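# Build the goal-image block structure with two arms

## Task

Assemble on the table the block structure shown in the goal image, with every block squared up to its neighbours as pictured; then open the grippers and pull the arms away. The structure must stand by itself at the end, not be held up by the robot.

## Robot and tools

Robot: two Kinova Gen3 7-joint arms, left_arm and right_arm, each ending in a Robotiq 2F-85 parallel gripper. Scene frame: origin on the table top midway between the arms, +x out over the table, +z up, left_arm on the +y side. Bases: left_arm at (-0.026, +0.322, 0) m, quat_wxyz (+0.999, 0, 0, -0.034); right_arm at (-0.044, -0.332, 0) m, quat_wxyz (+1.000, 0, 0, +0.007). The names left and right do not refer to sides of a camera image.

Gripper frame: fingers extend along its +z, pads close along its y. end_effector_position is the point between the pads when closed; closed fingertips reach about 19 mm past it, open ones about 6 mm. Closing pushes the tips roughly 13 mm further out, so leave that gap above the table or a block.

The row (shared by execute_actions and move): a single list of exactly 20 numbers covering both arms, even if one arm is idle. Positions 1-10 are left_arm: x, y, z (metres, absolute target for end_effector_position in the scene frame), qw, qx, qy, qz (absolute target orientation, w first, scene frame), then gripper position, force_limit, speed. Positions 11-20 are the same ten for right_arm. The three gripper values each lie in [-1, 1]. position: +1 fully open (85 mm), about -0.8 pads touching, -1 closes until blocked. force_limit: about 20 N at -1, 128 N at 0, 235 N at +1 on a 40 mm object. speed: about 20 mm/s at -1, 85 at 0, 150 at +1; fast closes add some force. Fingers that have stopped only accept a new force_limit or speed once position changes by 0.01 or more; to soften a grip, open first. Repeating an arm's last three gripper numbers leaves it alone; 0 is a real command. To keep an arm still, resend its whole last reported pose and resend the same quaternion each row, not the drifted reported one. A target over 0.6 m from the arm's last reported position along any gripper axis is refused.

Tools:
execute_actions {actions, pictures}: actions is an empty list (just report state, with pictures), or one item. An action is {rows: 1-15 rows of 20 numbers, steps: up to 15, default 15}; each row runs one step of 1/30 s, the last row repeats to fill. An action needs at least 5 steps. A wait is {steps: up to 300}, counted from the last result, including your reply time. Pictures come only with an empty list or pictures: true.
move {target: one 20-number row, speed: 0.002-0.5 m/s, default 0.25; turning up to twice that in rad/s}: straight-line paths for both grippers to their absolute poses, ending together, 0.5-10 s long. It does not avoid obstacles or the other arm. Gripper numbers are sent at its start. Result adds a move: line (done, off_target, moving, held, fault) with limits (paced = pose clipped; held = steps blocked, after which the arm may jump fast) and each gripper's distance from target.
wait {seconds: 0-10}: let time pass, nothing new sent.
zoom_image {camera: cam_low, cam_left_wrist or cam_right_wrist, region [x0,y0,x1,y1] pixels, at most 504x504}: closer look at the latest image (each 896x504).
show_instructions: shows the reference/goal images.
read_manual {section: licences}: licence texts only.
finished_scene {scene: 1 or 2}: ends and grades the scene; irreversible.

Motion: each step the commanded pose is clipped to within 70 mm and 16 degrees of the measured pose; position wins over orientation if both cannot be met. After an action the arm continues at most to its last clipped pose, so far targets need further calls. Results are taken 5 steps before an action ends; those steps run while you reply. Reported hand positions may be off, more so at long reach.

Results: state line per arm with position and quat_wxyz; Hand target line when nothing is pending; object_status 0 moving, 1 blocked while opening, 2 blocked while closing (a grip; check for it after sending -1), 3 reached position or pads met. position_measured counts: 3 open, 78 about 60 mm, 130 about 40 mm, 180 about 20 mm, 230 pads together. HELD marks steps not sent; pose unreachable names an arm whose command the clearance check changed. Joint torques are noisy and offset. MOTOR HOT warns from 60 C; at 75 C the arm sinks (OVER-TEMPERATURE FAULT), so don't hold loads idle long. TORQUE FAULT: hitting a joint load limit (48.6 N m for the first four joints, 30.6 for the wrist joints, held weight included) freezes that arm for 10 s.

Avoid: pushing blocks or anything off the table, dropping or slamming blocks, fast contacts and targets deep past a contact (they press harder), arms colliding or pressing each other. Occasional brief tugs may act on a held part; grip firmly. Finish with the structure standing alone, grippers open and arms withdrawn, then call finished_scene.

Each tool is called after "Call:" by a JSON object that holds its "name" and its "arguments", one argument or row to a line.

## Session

Call:
{"name": "show_instructions", "arguments": {

}}

Call:
{"name": "execute_actions", "arguments": {
  "actions": []
}}

Reference images for this scene: manual page 1, manual page 2, manual page 3, manual page 4, manual page 5, manual page 6, manual page 7, goal structure.

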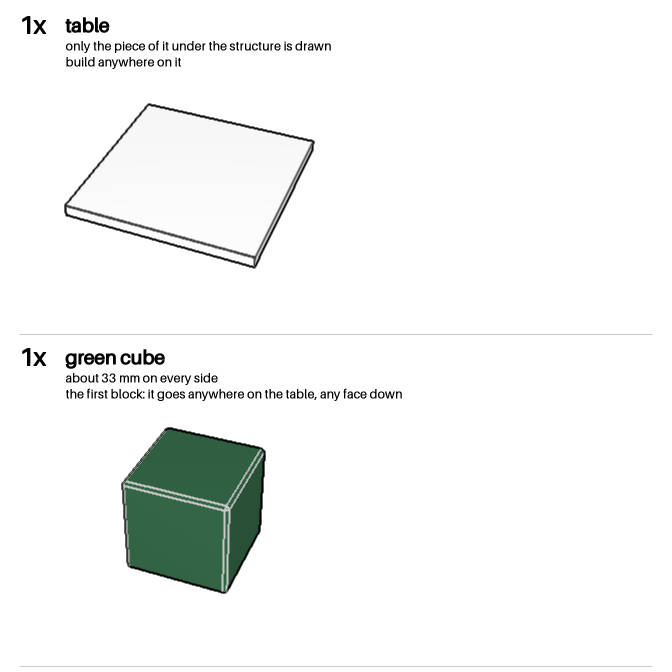

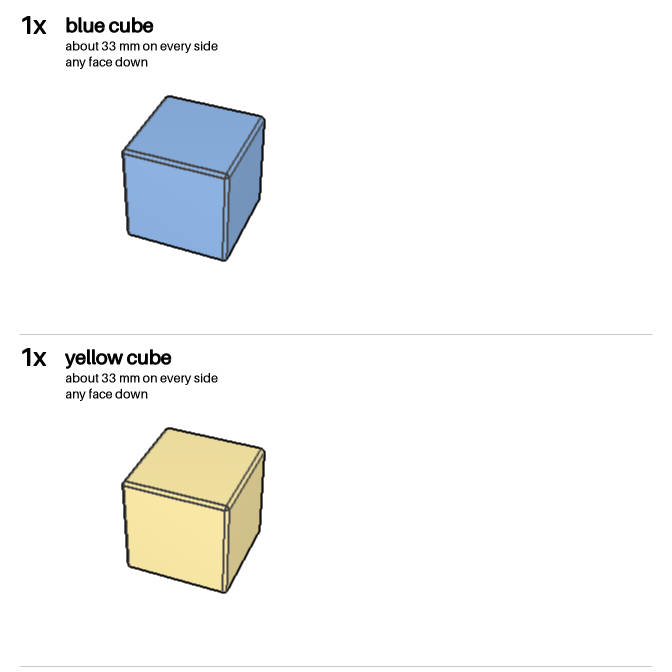

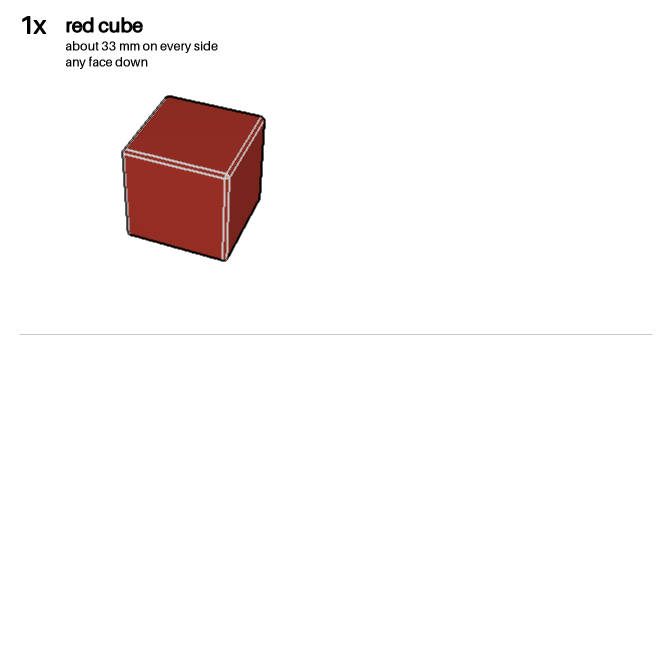

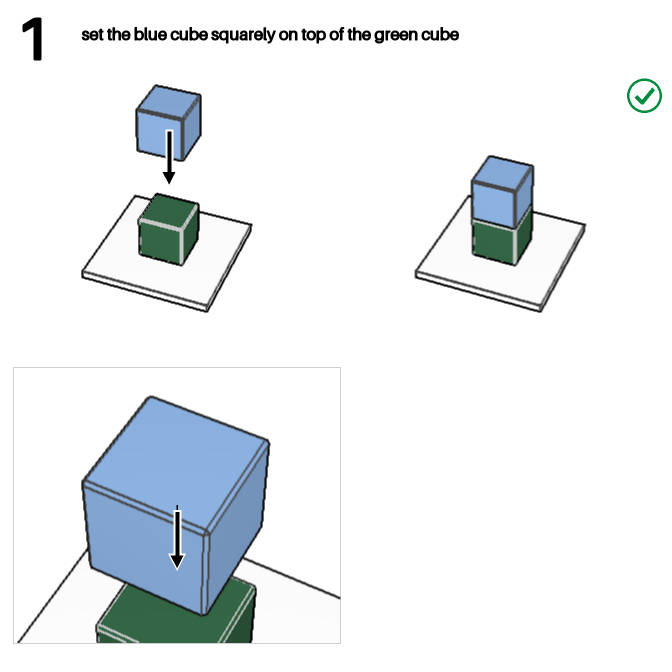

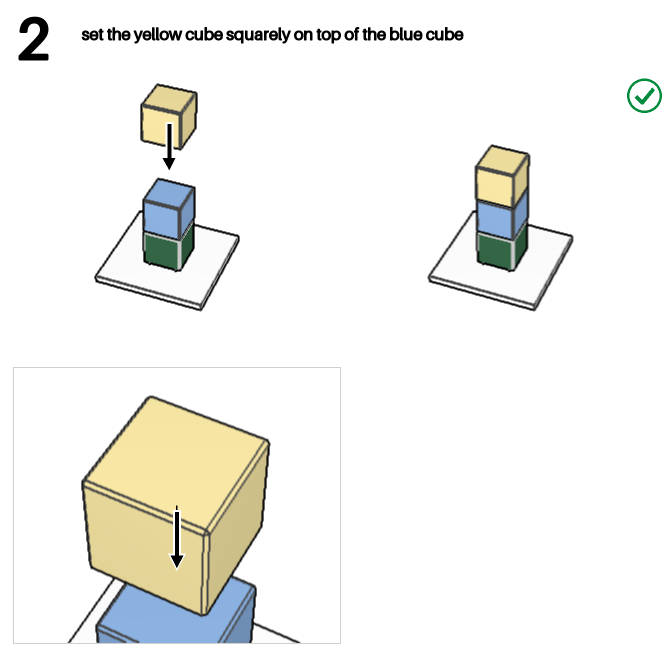

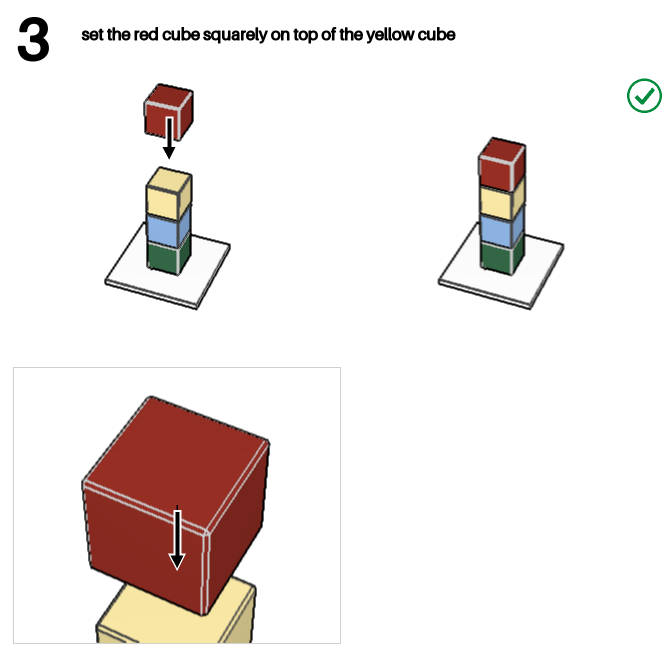

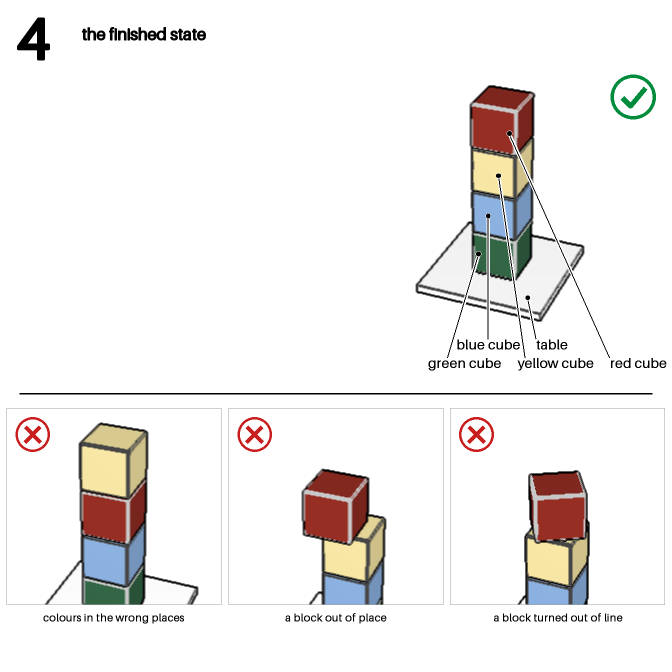

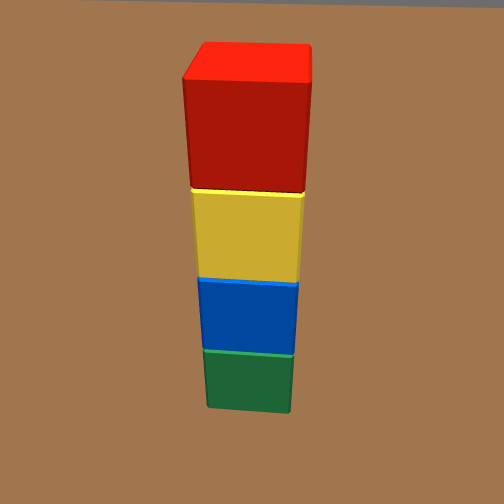

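Scene clock: 0.00 s of 7193.50 s.
left_arm: end_effector_position=(+0.2543, -0.3784, +0.1621) position_measured=3 object_status=3 end_effector_quat_wxyz=(+0.423, +0.788, -0.129, +0.429) | right_arm: end_effector_position=(+0.0933, -0.7084, +0.3998) position_measured=3 object_status=3 end_effector_quat_wxyz=(+0.317, +0.592, +0.503, -0.544)
Joint positions: left_arm=[ 1.465  0.968 -0.363  1.766 -2.762  0.779  2.314] | right_arm=[ 0.598  0.127 -0.353  2.309  1.384  1.515 -0.689]
Joint velocities: left_arm=[ 0.     0.002 -0.     0.     0.001  0.    -0.   ] | right_arm=[-0.  0.  0. -0.  0. -0. -0.]
Joint torques (N m, as the joint torque sensors report them, + toward a larger angle): no reading
Hand target (left_arm): +0.254, -0.378, +0.162; +0.423, +0.788, -0.129, +0.429
Hand target (right_arm): +0.093, -0.708, +0.400; +0.317, +0.592, +0.503, -0.544

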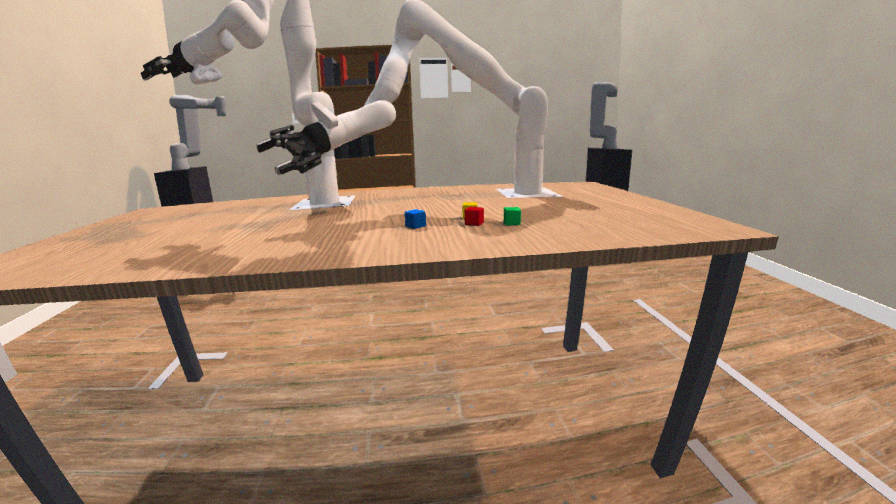

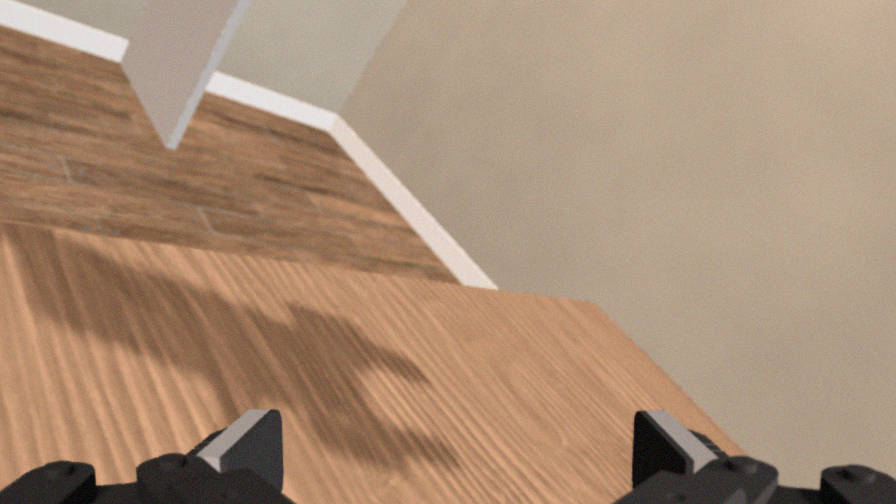

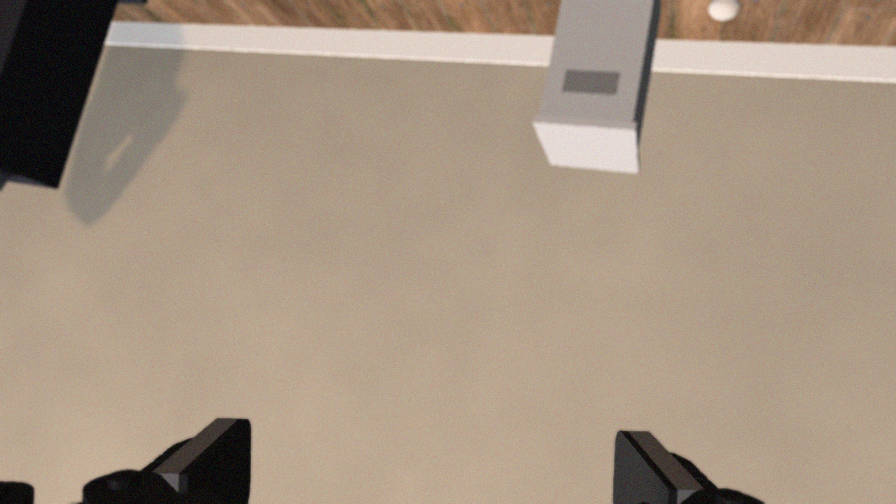

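Call:
{"name": "move", "arguments": {
  "target": [0.28,0.04,0.25,0,1,0,0,0.4,-0.5,0,0.0933,-0.7084,0.3998,0.317,0.592,0.503,-0.544,1,0,0],
  "speed": 0.4
}}

Scene clock: 2.37 s of 7193.50 s.
left_arm: end_effector_position=(+0.2769, +0.0386, +0.2494) position_measured=78 object_status=3 end_effector_quat_wxyz=(+0.001, +1.000, -0.001, +0.000) | right_arm: end_effector_position=(+0.0933, -0.7084, +0.3998) position_measured=3 object_status=3 end_effector_quat_wxyz=(+0.317, +0.592, +0.503, -0.544)
Joint positions: left_arm=[ 0.997  0.338 -0.501  1.665 -2.967 -1.182  2.091] | right_arm=[ 0.598  0.128 -0.353  2.309  1.383  1.515 -0.689]
Joint velocities: left_arm=[-0.007  0.01  -0.009 -0.004  0.002 -0.001 -0.002] | right_arm=[ 0.001 -0.     0.001  0.    -0.     0.    -0.001]
Joint torques (N m, as the joint torque sensors report them, + toward a larger angle): left_arm=[ -0.37 -14.95  -1.16  -7.54  -0.33   0.4   -0.01] | right_arm=[ 0.41 -8.87  0.6  -5.62  2.11  2.23 -0.11]
Hand target (left_arm): +0.277, +0.039, +0.249; +0.000, +1.000, +0.000, -0.000
Hand target (right_arm): +0.093, -0.708, +0.400; +0.317, +0.592, +0.503, -0.544
Off the commanded pose (left_arm): 0.003 m, 0 deg.
Off the commanded pose (right_arm): 0.000 m, 0 deg.
Kept back: nothing.
move: done

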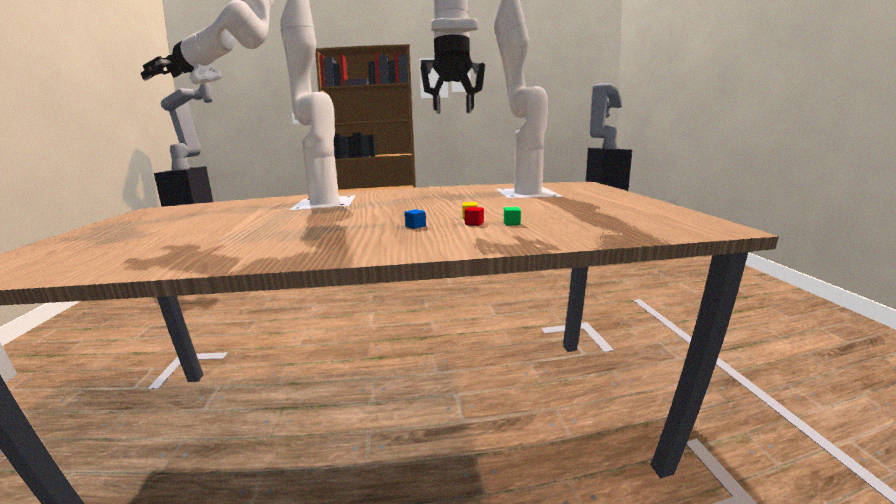

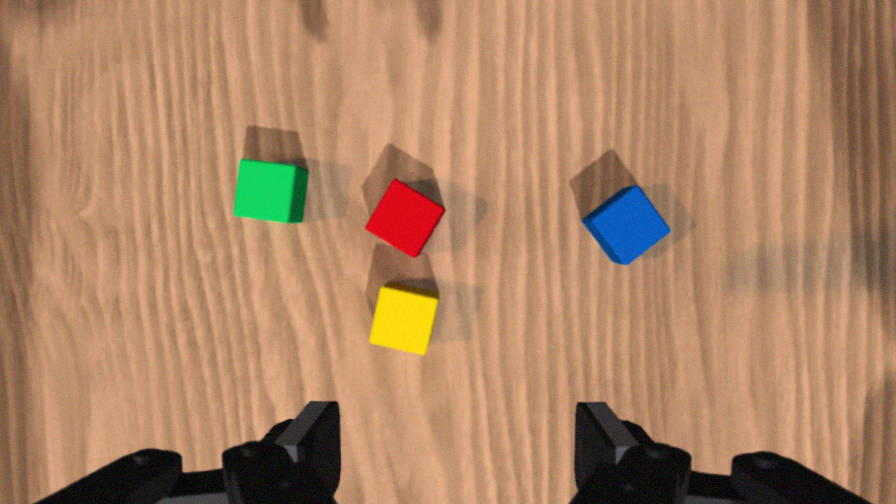

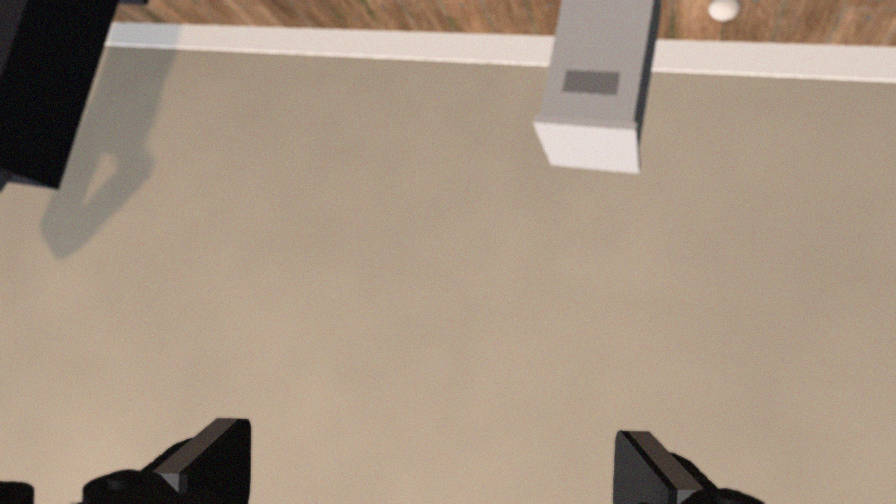

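Call:
{"name": "move", "arguments": {
  "target": [0.332,-0.061,0.09,0,0.954,0.301,0,0.4,-0.5,0,0.0933,-0.7084,0.3998,0.317,0.592,0.503,-0.544,1,0,0],
  "speed": 0.4
}}

Scene clock: 3.90 s of 7193.50 s.
left_arm: end_effector_position=(+0.3327, -0.0609, +0.0907) position_measured=78 object_status=3 end_effector_quat_wxyz=(+0.000, +0.954, +0.301, +0.001) | right_arm: end_effector_position=(+0.0933, -0.7084, +0.3998) position_measured=3 object_status=3 end_effector_quat_wxyz=(+0.317, +0.592, +0.503, -0.544)
Joint positions: left_arm=[ 1.005  0.778 -0.514  1.51  -2.71  -0.967  2.617] | right_arm=[ 0.598  0.128 -0.353  2.309  1.383  1.515 -0.689]
Joint velocities: left_arm=[-0.001  0.007  0.001 -0.001 -0.     0.     0.001] | right_arm=[-0.001 -0.     0.    -0.    -0.001 -0.    -0.001]
Joint torques (N m, as the joint torque sensors report them, + toward a larger angle): left_arm=[ -0.46 -20.87  -2.89  -6.18  -0.41   0.3    0.05] | right_arm=[ 0.48 -8.84  0.51 -5.47  2.07  2.18 -0.01]
Hand target (left_arm): +0.333, -0.061, +0.090; -0.000, +0.954, +0.301, +0.001
Hand target (right_arm): +0.093, -0.708, +0.400; +0.317, +0.592, +0.503, -0.544
Off the commanded pose (left_arm): 0.001 m, 0 deg.
Off the commanded pose (right_arm): 0.000 m, 0 deg.
Kept back: nothing.
move: done

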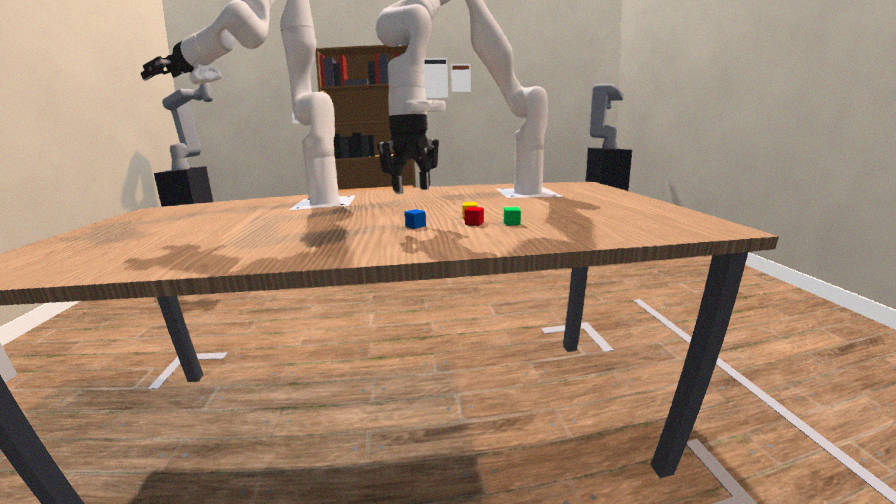

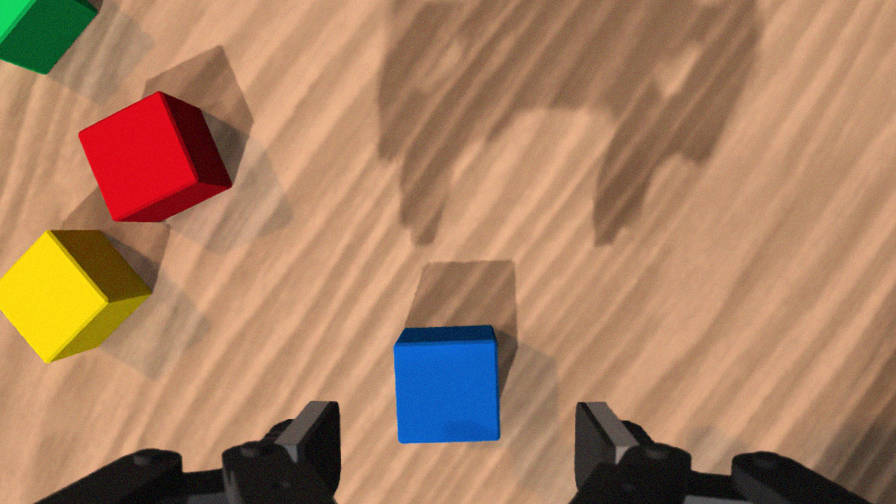

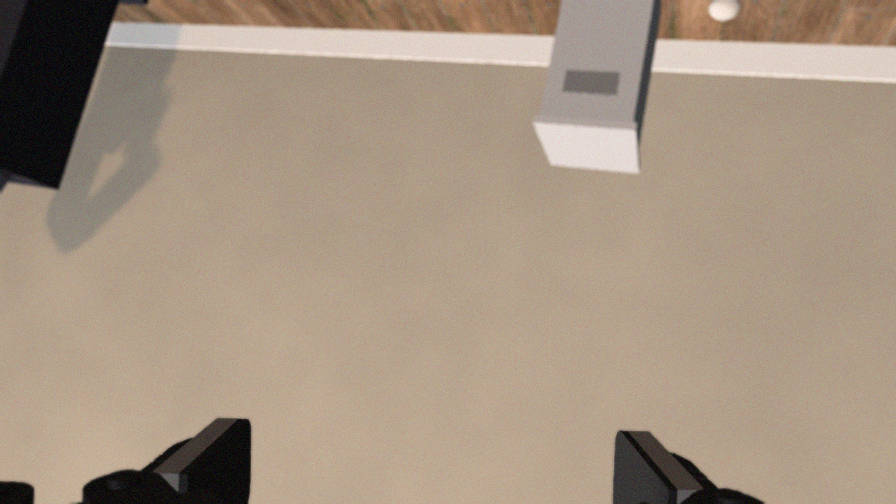

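Call:
{"name": "move", "arguments": {
  "target": [0.3307,-0.058,0.022,0,0.948,0.317,0,0.4,-0.5,0,0.0933,-0.7084,0.3998,0.317,0.592,0.503,-0.544,1,0,0],
  "speed": 0.15
}}

Call:
{"name": "move", "arguments": {
  "target": [0.3307,-0.058,0.022,0,0.948,0.317,0,-1,-0.5,0,0.0933,-0.7084,0.3998,0.317,0.592,0.503,-0.544,1,0,0]
}}

Call:
{"name": "move", "arguments": {
  "target": [0.33,-0.03,0.09,0,0.97,0.24,0,-1,-0.5,0,0.0933,-0.7084,0.3998,0.317,0.592,0.503,-0.544,1,0,0]
}}

Call:
{"name": "move", "arguments": {
  "target": [0.318,0.155,0.09,0,0.998,-0.061,0,-1,-0.5,0,0.0933,-0.7084,0.3998,0.317,0.592,0.503,-0.544,1,0,0]
}}

Scene clock: 5.07 s of 7193.50 s.
left_arm: end_effector_position=(+0.3308, -0.0581, +0.0223) position_measured=78 object_status=3 end_effector_quat_wxyz=(+0.000, +0.948, +0.317, +0.000) | right_arm: end_effector_position=(+0.0933, -0.7084, +0.3998) position_measured=3 object_status=3 end_effector_quat_wxyz=(+0.317, +0.592, +0.503, -0.544)
Joint positions: left_arm=[ 0.983  0.88  -0.474  1.567 -2.64  -0.818  2.593] | right_arm=[ 0.598  0.128 -0.353  2.309  1.383  1.515 -0.689]
Joint velocities: left_arm=[-0.002  0.004 -0.    -0.    -0.    -0.    -0.001] | right_arm=[ 0.001  0.    -0.    -0.    -0.001 -0.001 -0.001]
Joint torques (N m, as the joint torque sensors report them, + toward a larger angle): left_arm=[ -0.57 -21.98  -3.03  -5.39  -0.44   0.27   0.01] | right_arm=[ 0.35 -8.68  0.53 -5.44  2.01  2.24  0.  ]
Hand target (left_arm): +0.331, -0.058, +0.022; -0.000, +0.948, +0.317, +0.000
Hand target (right_arm): +0.093, -0.708, +0.400; +0.317, +0.592, +0.503, -0.544
Off the commanded pose (left_arm): 0.000 m, 0 deg.
Off the commanded pose (right_arm): 0.000 m, 0 deg.
Kept back: nothing.
move: done

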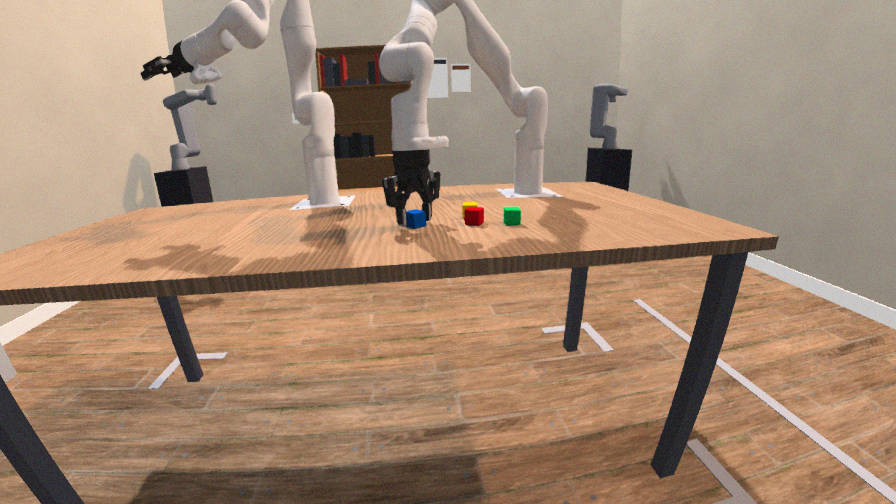

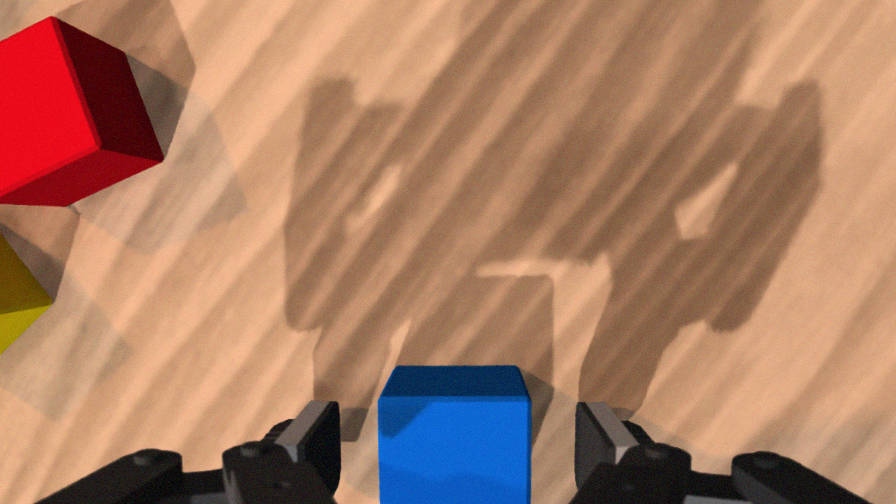

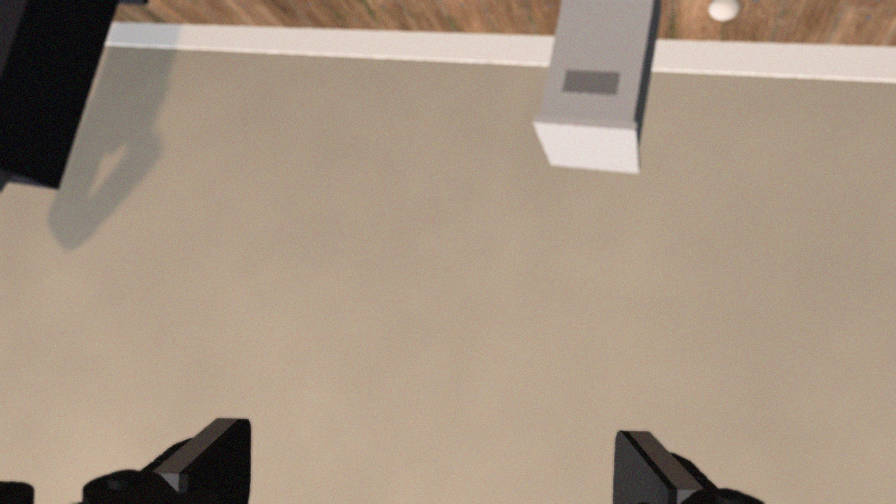

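Scene clock: 5.77 s of 7193.50 s.
left_arm: end_effector_position=(+0.3308, -0.0581, +0.0222) position_measured=149 object_status=2 end_effector_quat_wxyz=(+0.000, +0.948, +0.317, +0.000) | right_arm: end_effector_position=(+0.0933, -0.7084, +0.3998) position_measured=3 object_status=3 end_effector_quat_wxyz=(+0.317, +0.592, +0.503, -0.544)
Joint positions: left_arm=[ 0.983  0.88  -0.473  1.567 -2.639 -0.818  2.592] | right_arm=[ 0.598  0.128 -0.353  2.309  1.383  1.515 -0.689]
Joint velocities: left_arm=[ 0.     0.001 -0.002  0.     0.     0.    -0.   ] | right_arm=[ 0.001  0.     0.    -0.001  0.001 -0.001 -0.001]
Joint torques (N m, as the joint torque sensors report them, + toward a larger angle): left_arm=[ -0.53 -21.7   -2.86  -5.19  -0.39   0.31   0.01] | right_arm=[ 0.36 -8.78  0.36 -5.67  2.08  2.15  0.  ]
Hand target (left_arm): +0.331, -0.058, +0.022; -0.000, +0.948, +0.317, +0.000
Hand target (right_arm): +0.093, -0.708, +0.400; +0.317, +0.592, +0.503, -0.544
Off the commanded pose (left_arm): 0.000 m, 0 deg.
Off the commanded pose (right_arm): 0.000 m, 0 deg.
Kept back: nothing.
move: done

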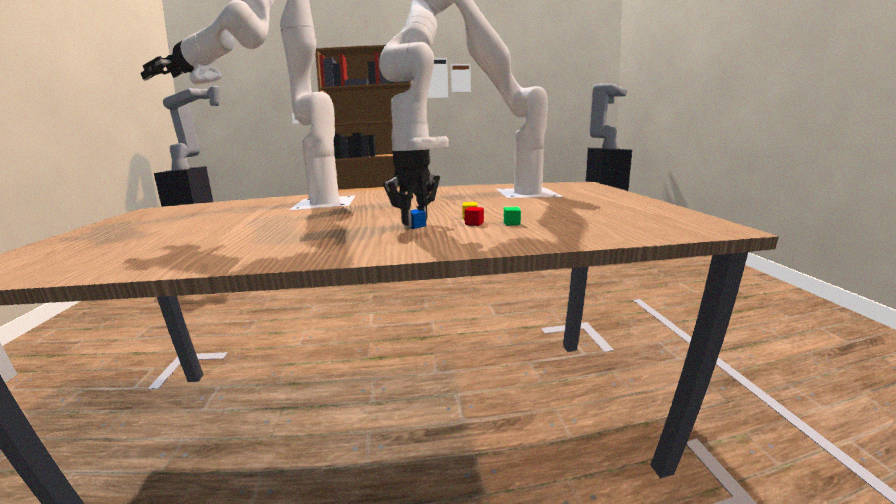

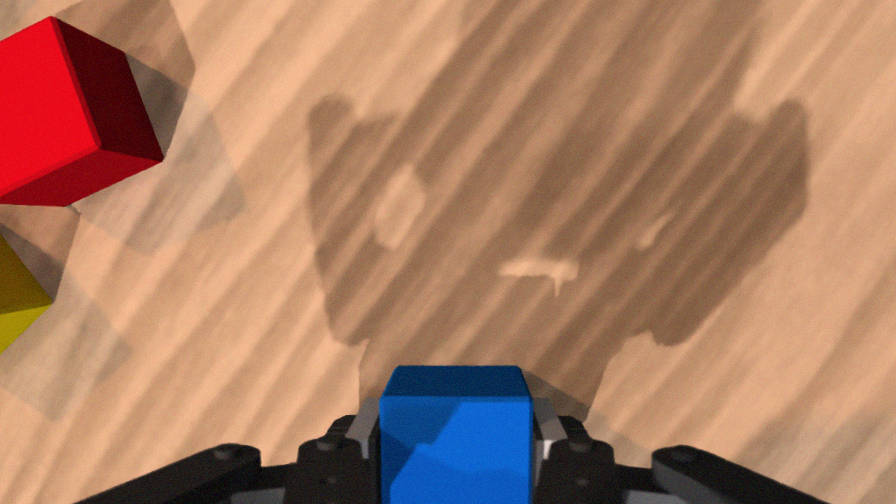

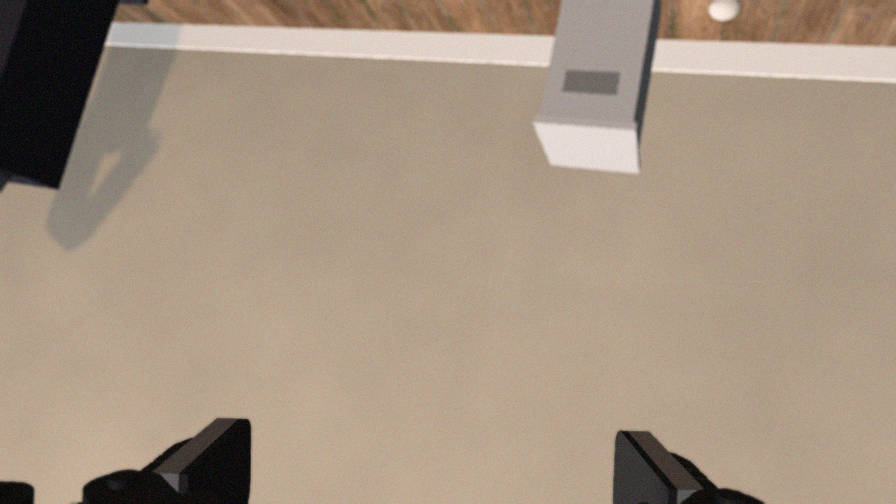

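Scene clock: 6.53 s of 7193.50 s.
left_arm: end_effector_position=(+0.3297, -0.0300, +0.0895) position_measured=149 object_status=2 end_effector_quat_wxyz=(-0.000, +0.971, +0.240, -0.000) | right_arm: end_effector_position=(+0.0933, -0.7084, +0.3998) position_measured=3 object_status=3 end_effector_quat_wxyz=(+0.317, +0.592, +0.503, -0.544)
Joint positions: left_arm=[ 0.963  0.731 -0.487  1.604 -2.734 -0.91   2.452] | right_arm=[ 0.598  0.128 -0.353  2.309  1.383  1.515 -0.689]
Joint velocities: left_arm=[ 0.    -0.006 -0.002  0.001  0.001 -0.    -0.001] | right_arm=[-0.    -0.    -0.     0.    -0.     0.001 -0.   ]
Joint torques (N m, as the joint torque sensors report them, + toward a larger angle): left_arm=[ -0.54 -20.48  -2.82  -6.11  -0.45   0.28   0.07] | right_arm=[ 0.27 -8.72  0.62 -5.5   1.99  2.35 -0.17]
Hand target (left_arm): +0.330, -0.030, +0.090; +0.000, +0.971, +0.240, -0.000
Hand target (right_arm): +0.093, -0.708, +0.400; +0.317, +0.592, +0.503, -0.544
Off the commanded pose (left_arm): 0.001 m, 0 deg.
Off the commanded pose (right_arm): 0.000 m, 0 deg.
Kept back: nothing.
move: done

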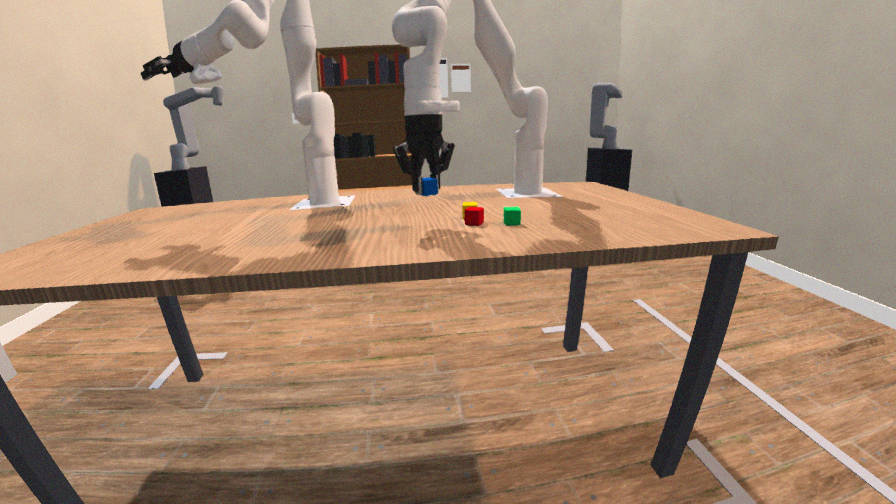

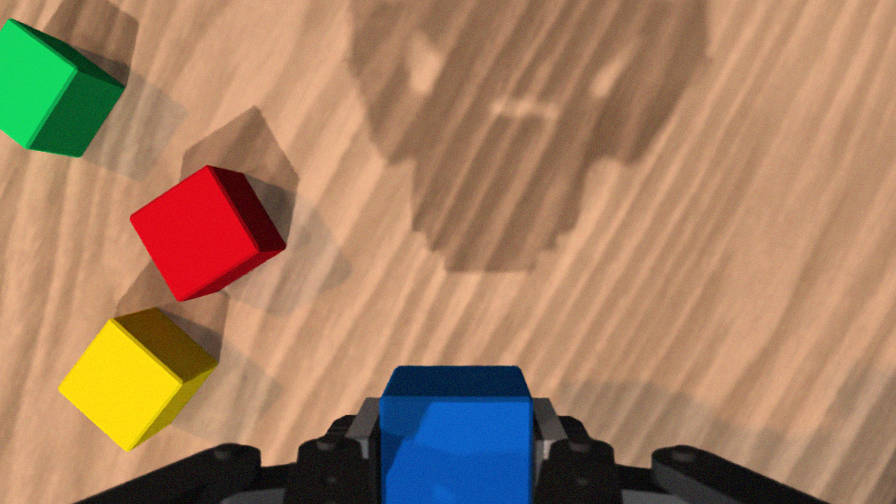

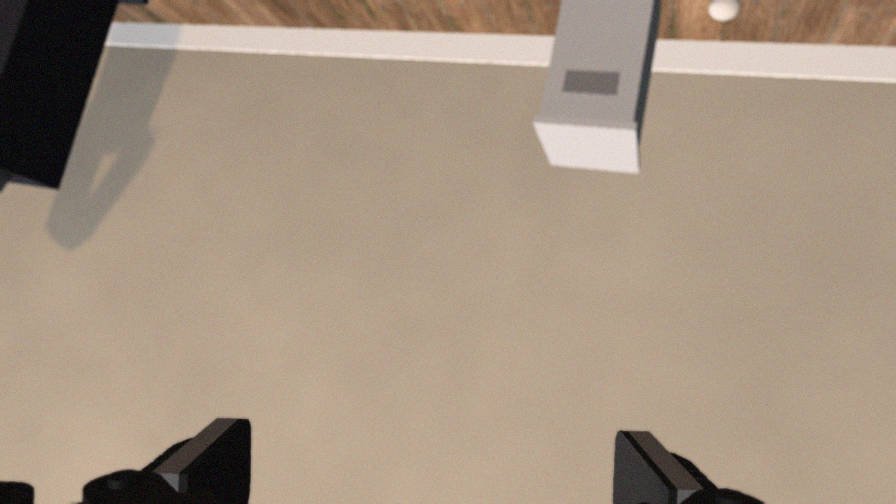

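Scene clock: 8.13 s of 7193.50 s.
left_arm: end_effector_position=(+0.3169, +0.1545, +0.0897) position_measured=149 object_status=2 end_effector_quat_wxyz=(-0.000, +0.998, -0.062, -0.000) | right_arm: end_effector_position=(+0.0933, -0.7084, +0.3998) position_measured=3 object_status=3 end_effector_quat_wxyz=(+0.317, +0.592, +0.503, -0.544)
Joint positions: left_arm=[ 0.584  0.51  -0.353  2.02  -2.863 -0.657  1.565] | right_arm=[ 0.598  0.128 -0.353  2.309  1.383  1.515 -0.689]
Joint velocities: left_arm=[-0.01  -0.005 -0.008  0.001  0.006 -0.001 -0.006] | right_arm=[ 0.    -0.     0.    -0.     0.001  0.001  0.001]
Joint torques (N m, as the joint torque sensors report them, + toward a larger angle): left_arm=[ -0.27 -15.68  -1.49  -4.9   -0.3    0.27  -0.12] | right_arm=[ 0.1  -8.71  0.48 -5.54  2.02  2.24 -0.03]
Hand target (left_arm): +0.317, +0.155, +0.090; -0.000, +0.998, -0.061, +0.000
Hand target (right_arm): +0.093, -0.708, +0.400; +0.317, +0.592, +0.503, -0.544
Off the commanded pose (left_arm): 0.001 m, 0 deg.
Off the commanded pose (right_arm): 0.000 m, 0 deg.
Kept back: nothing.
move: done

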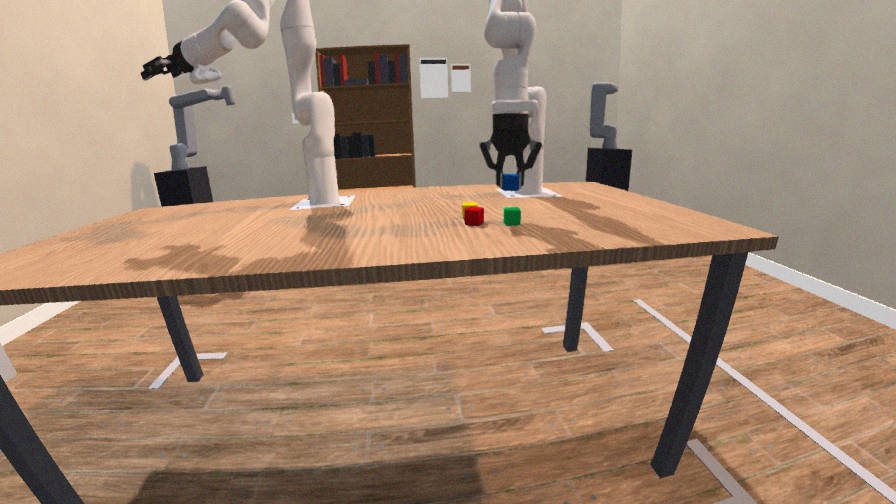

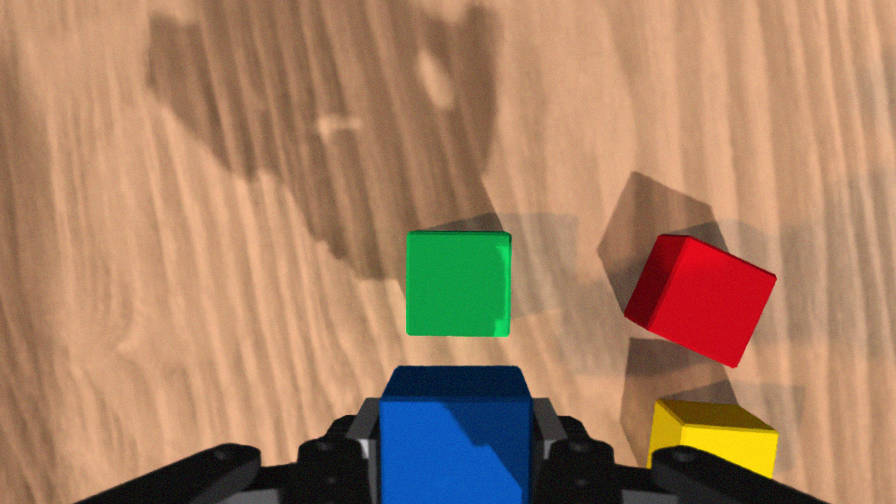

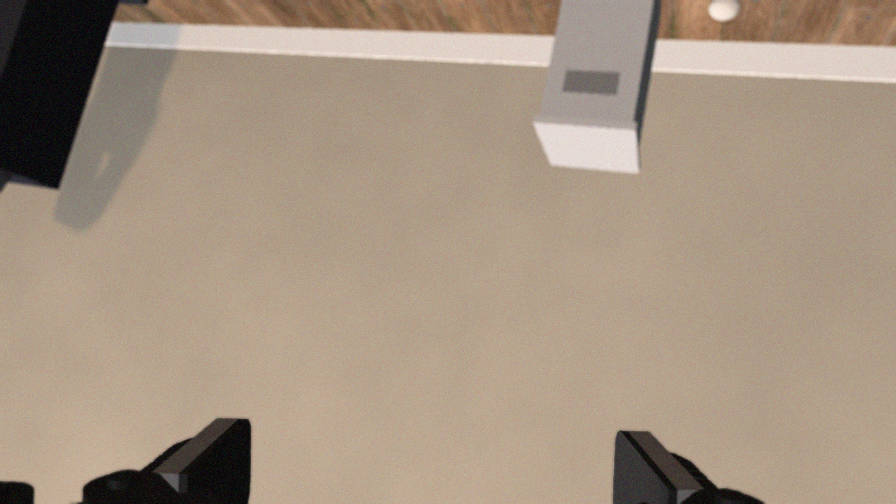

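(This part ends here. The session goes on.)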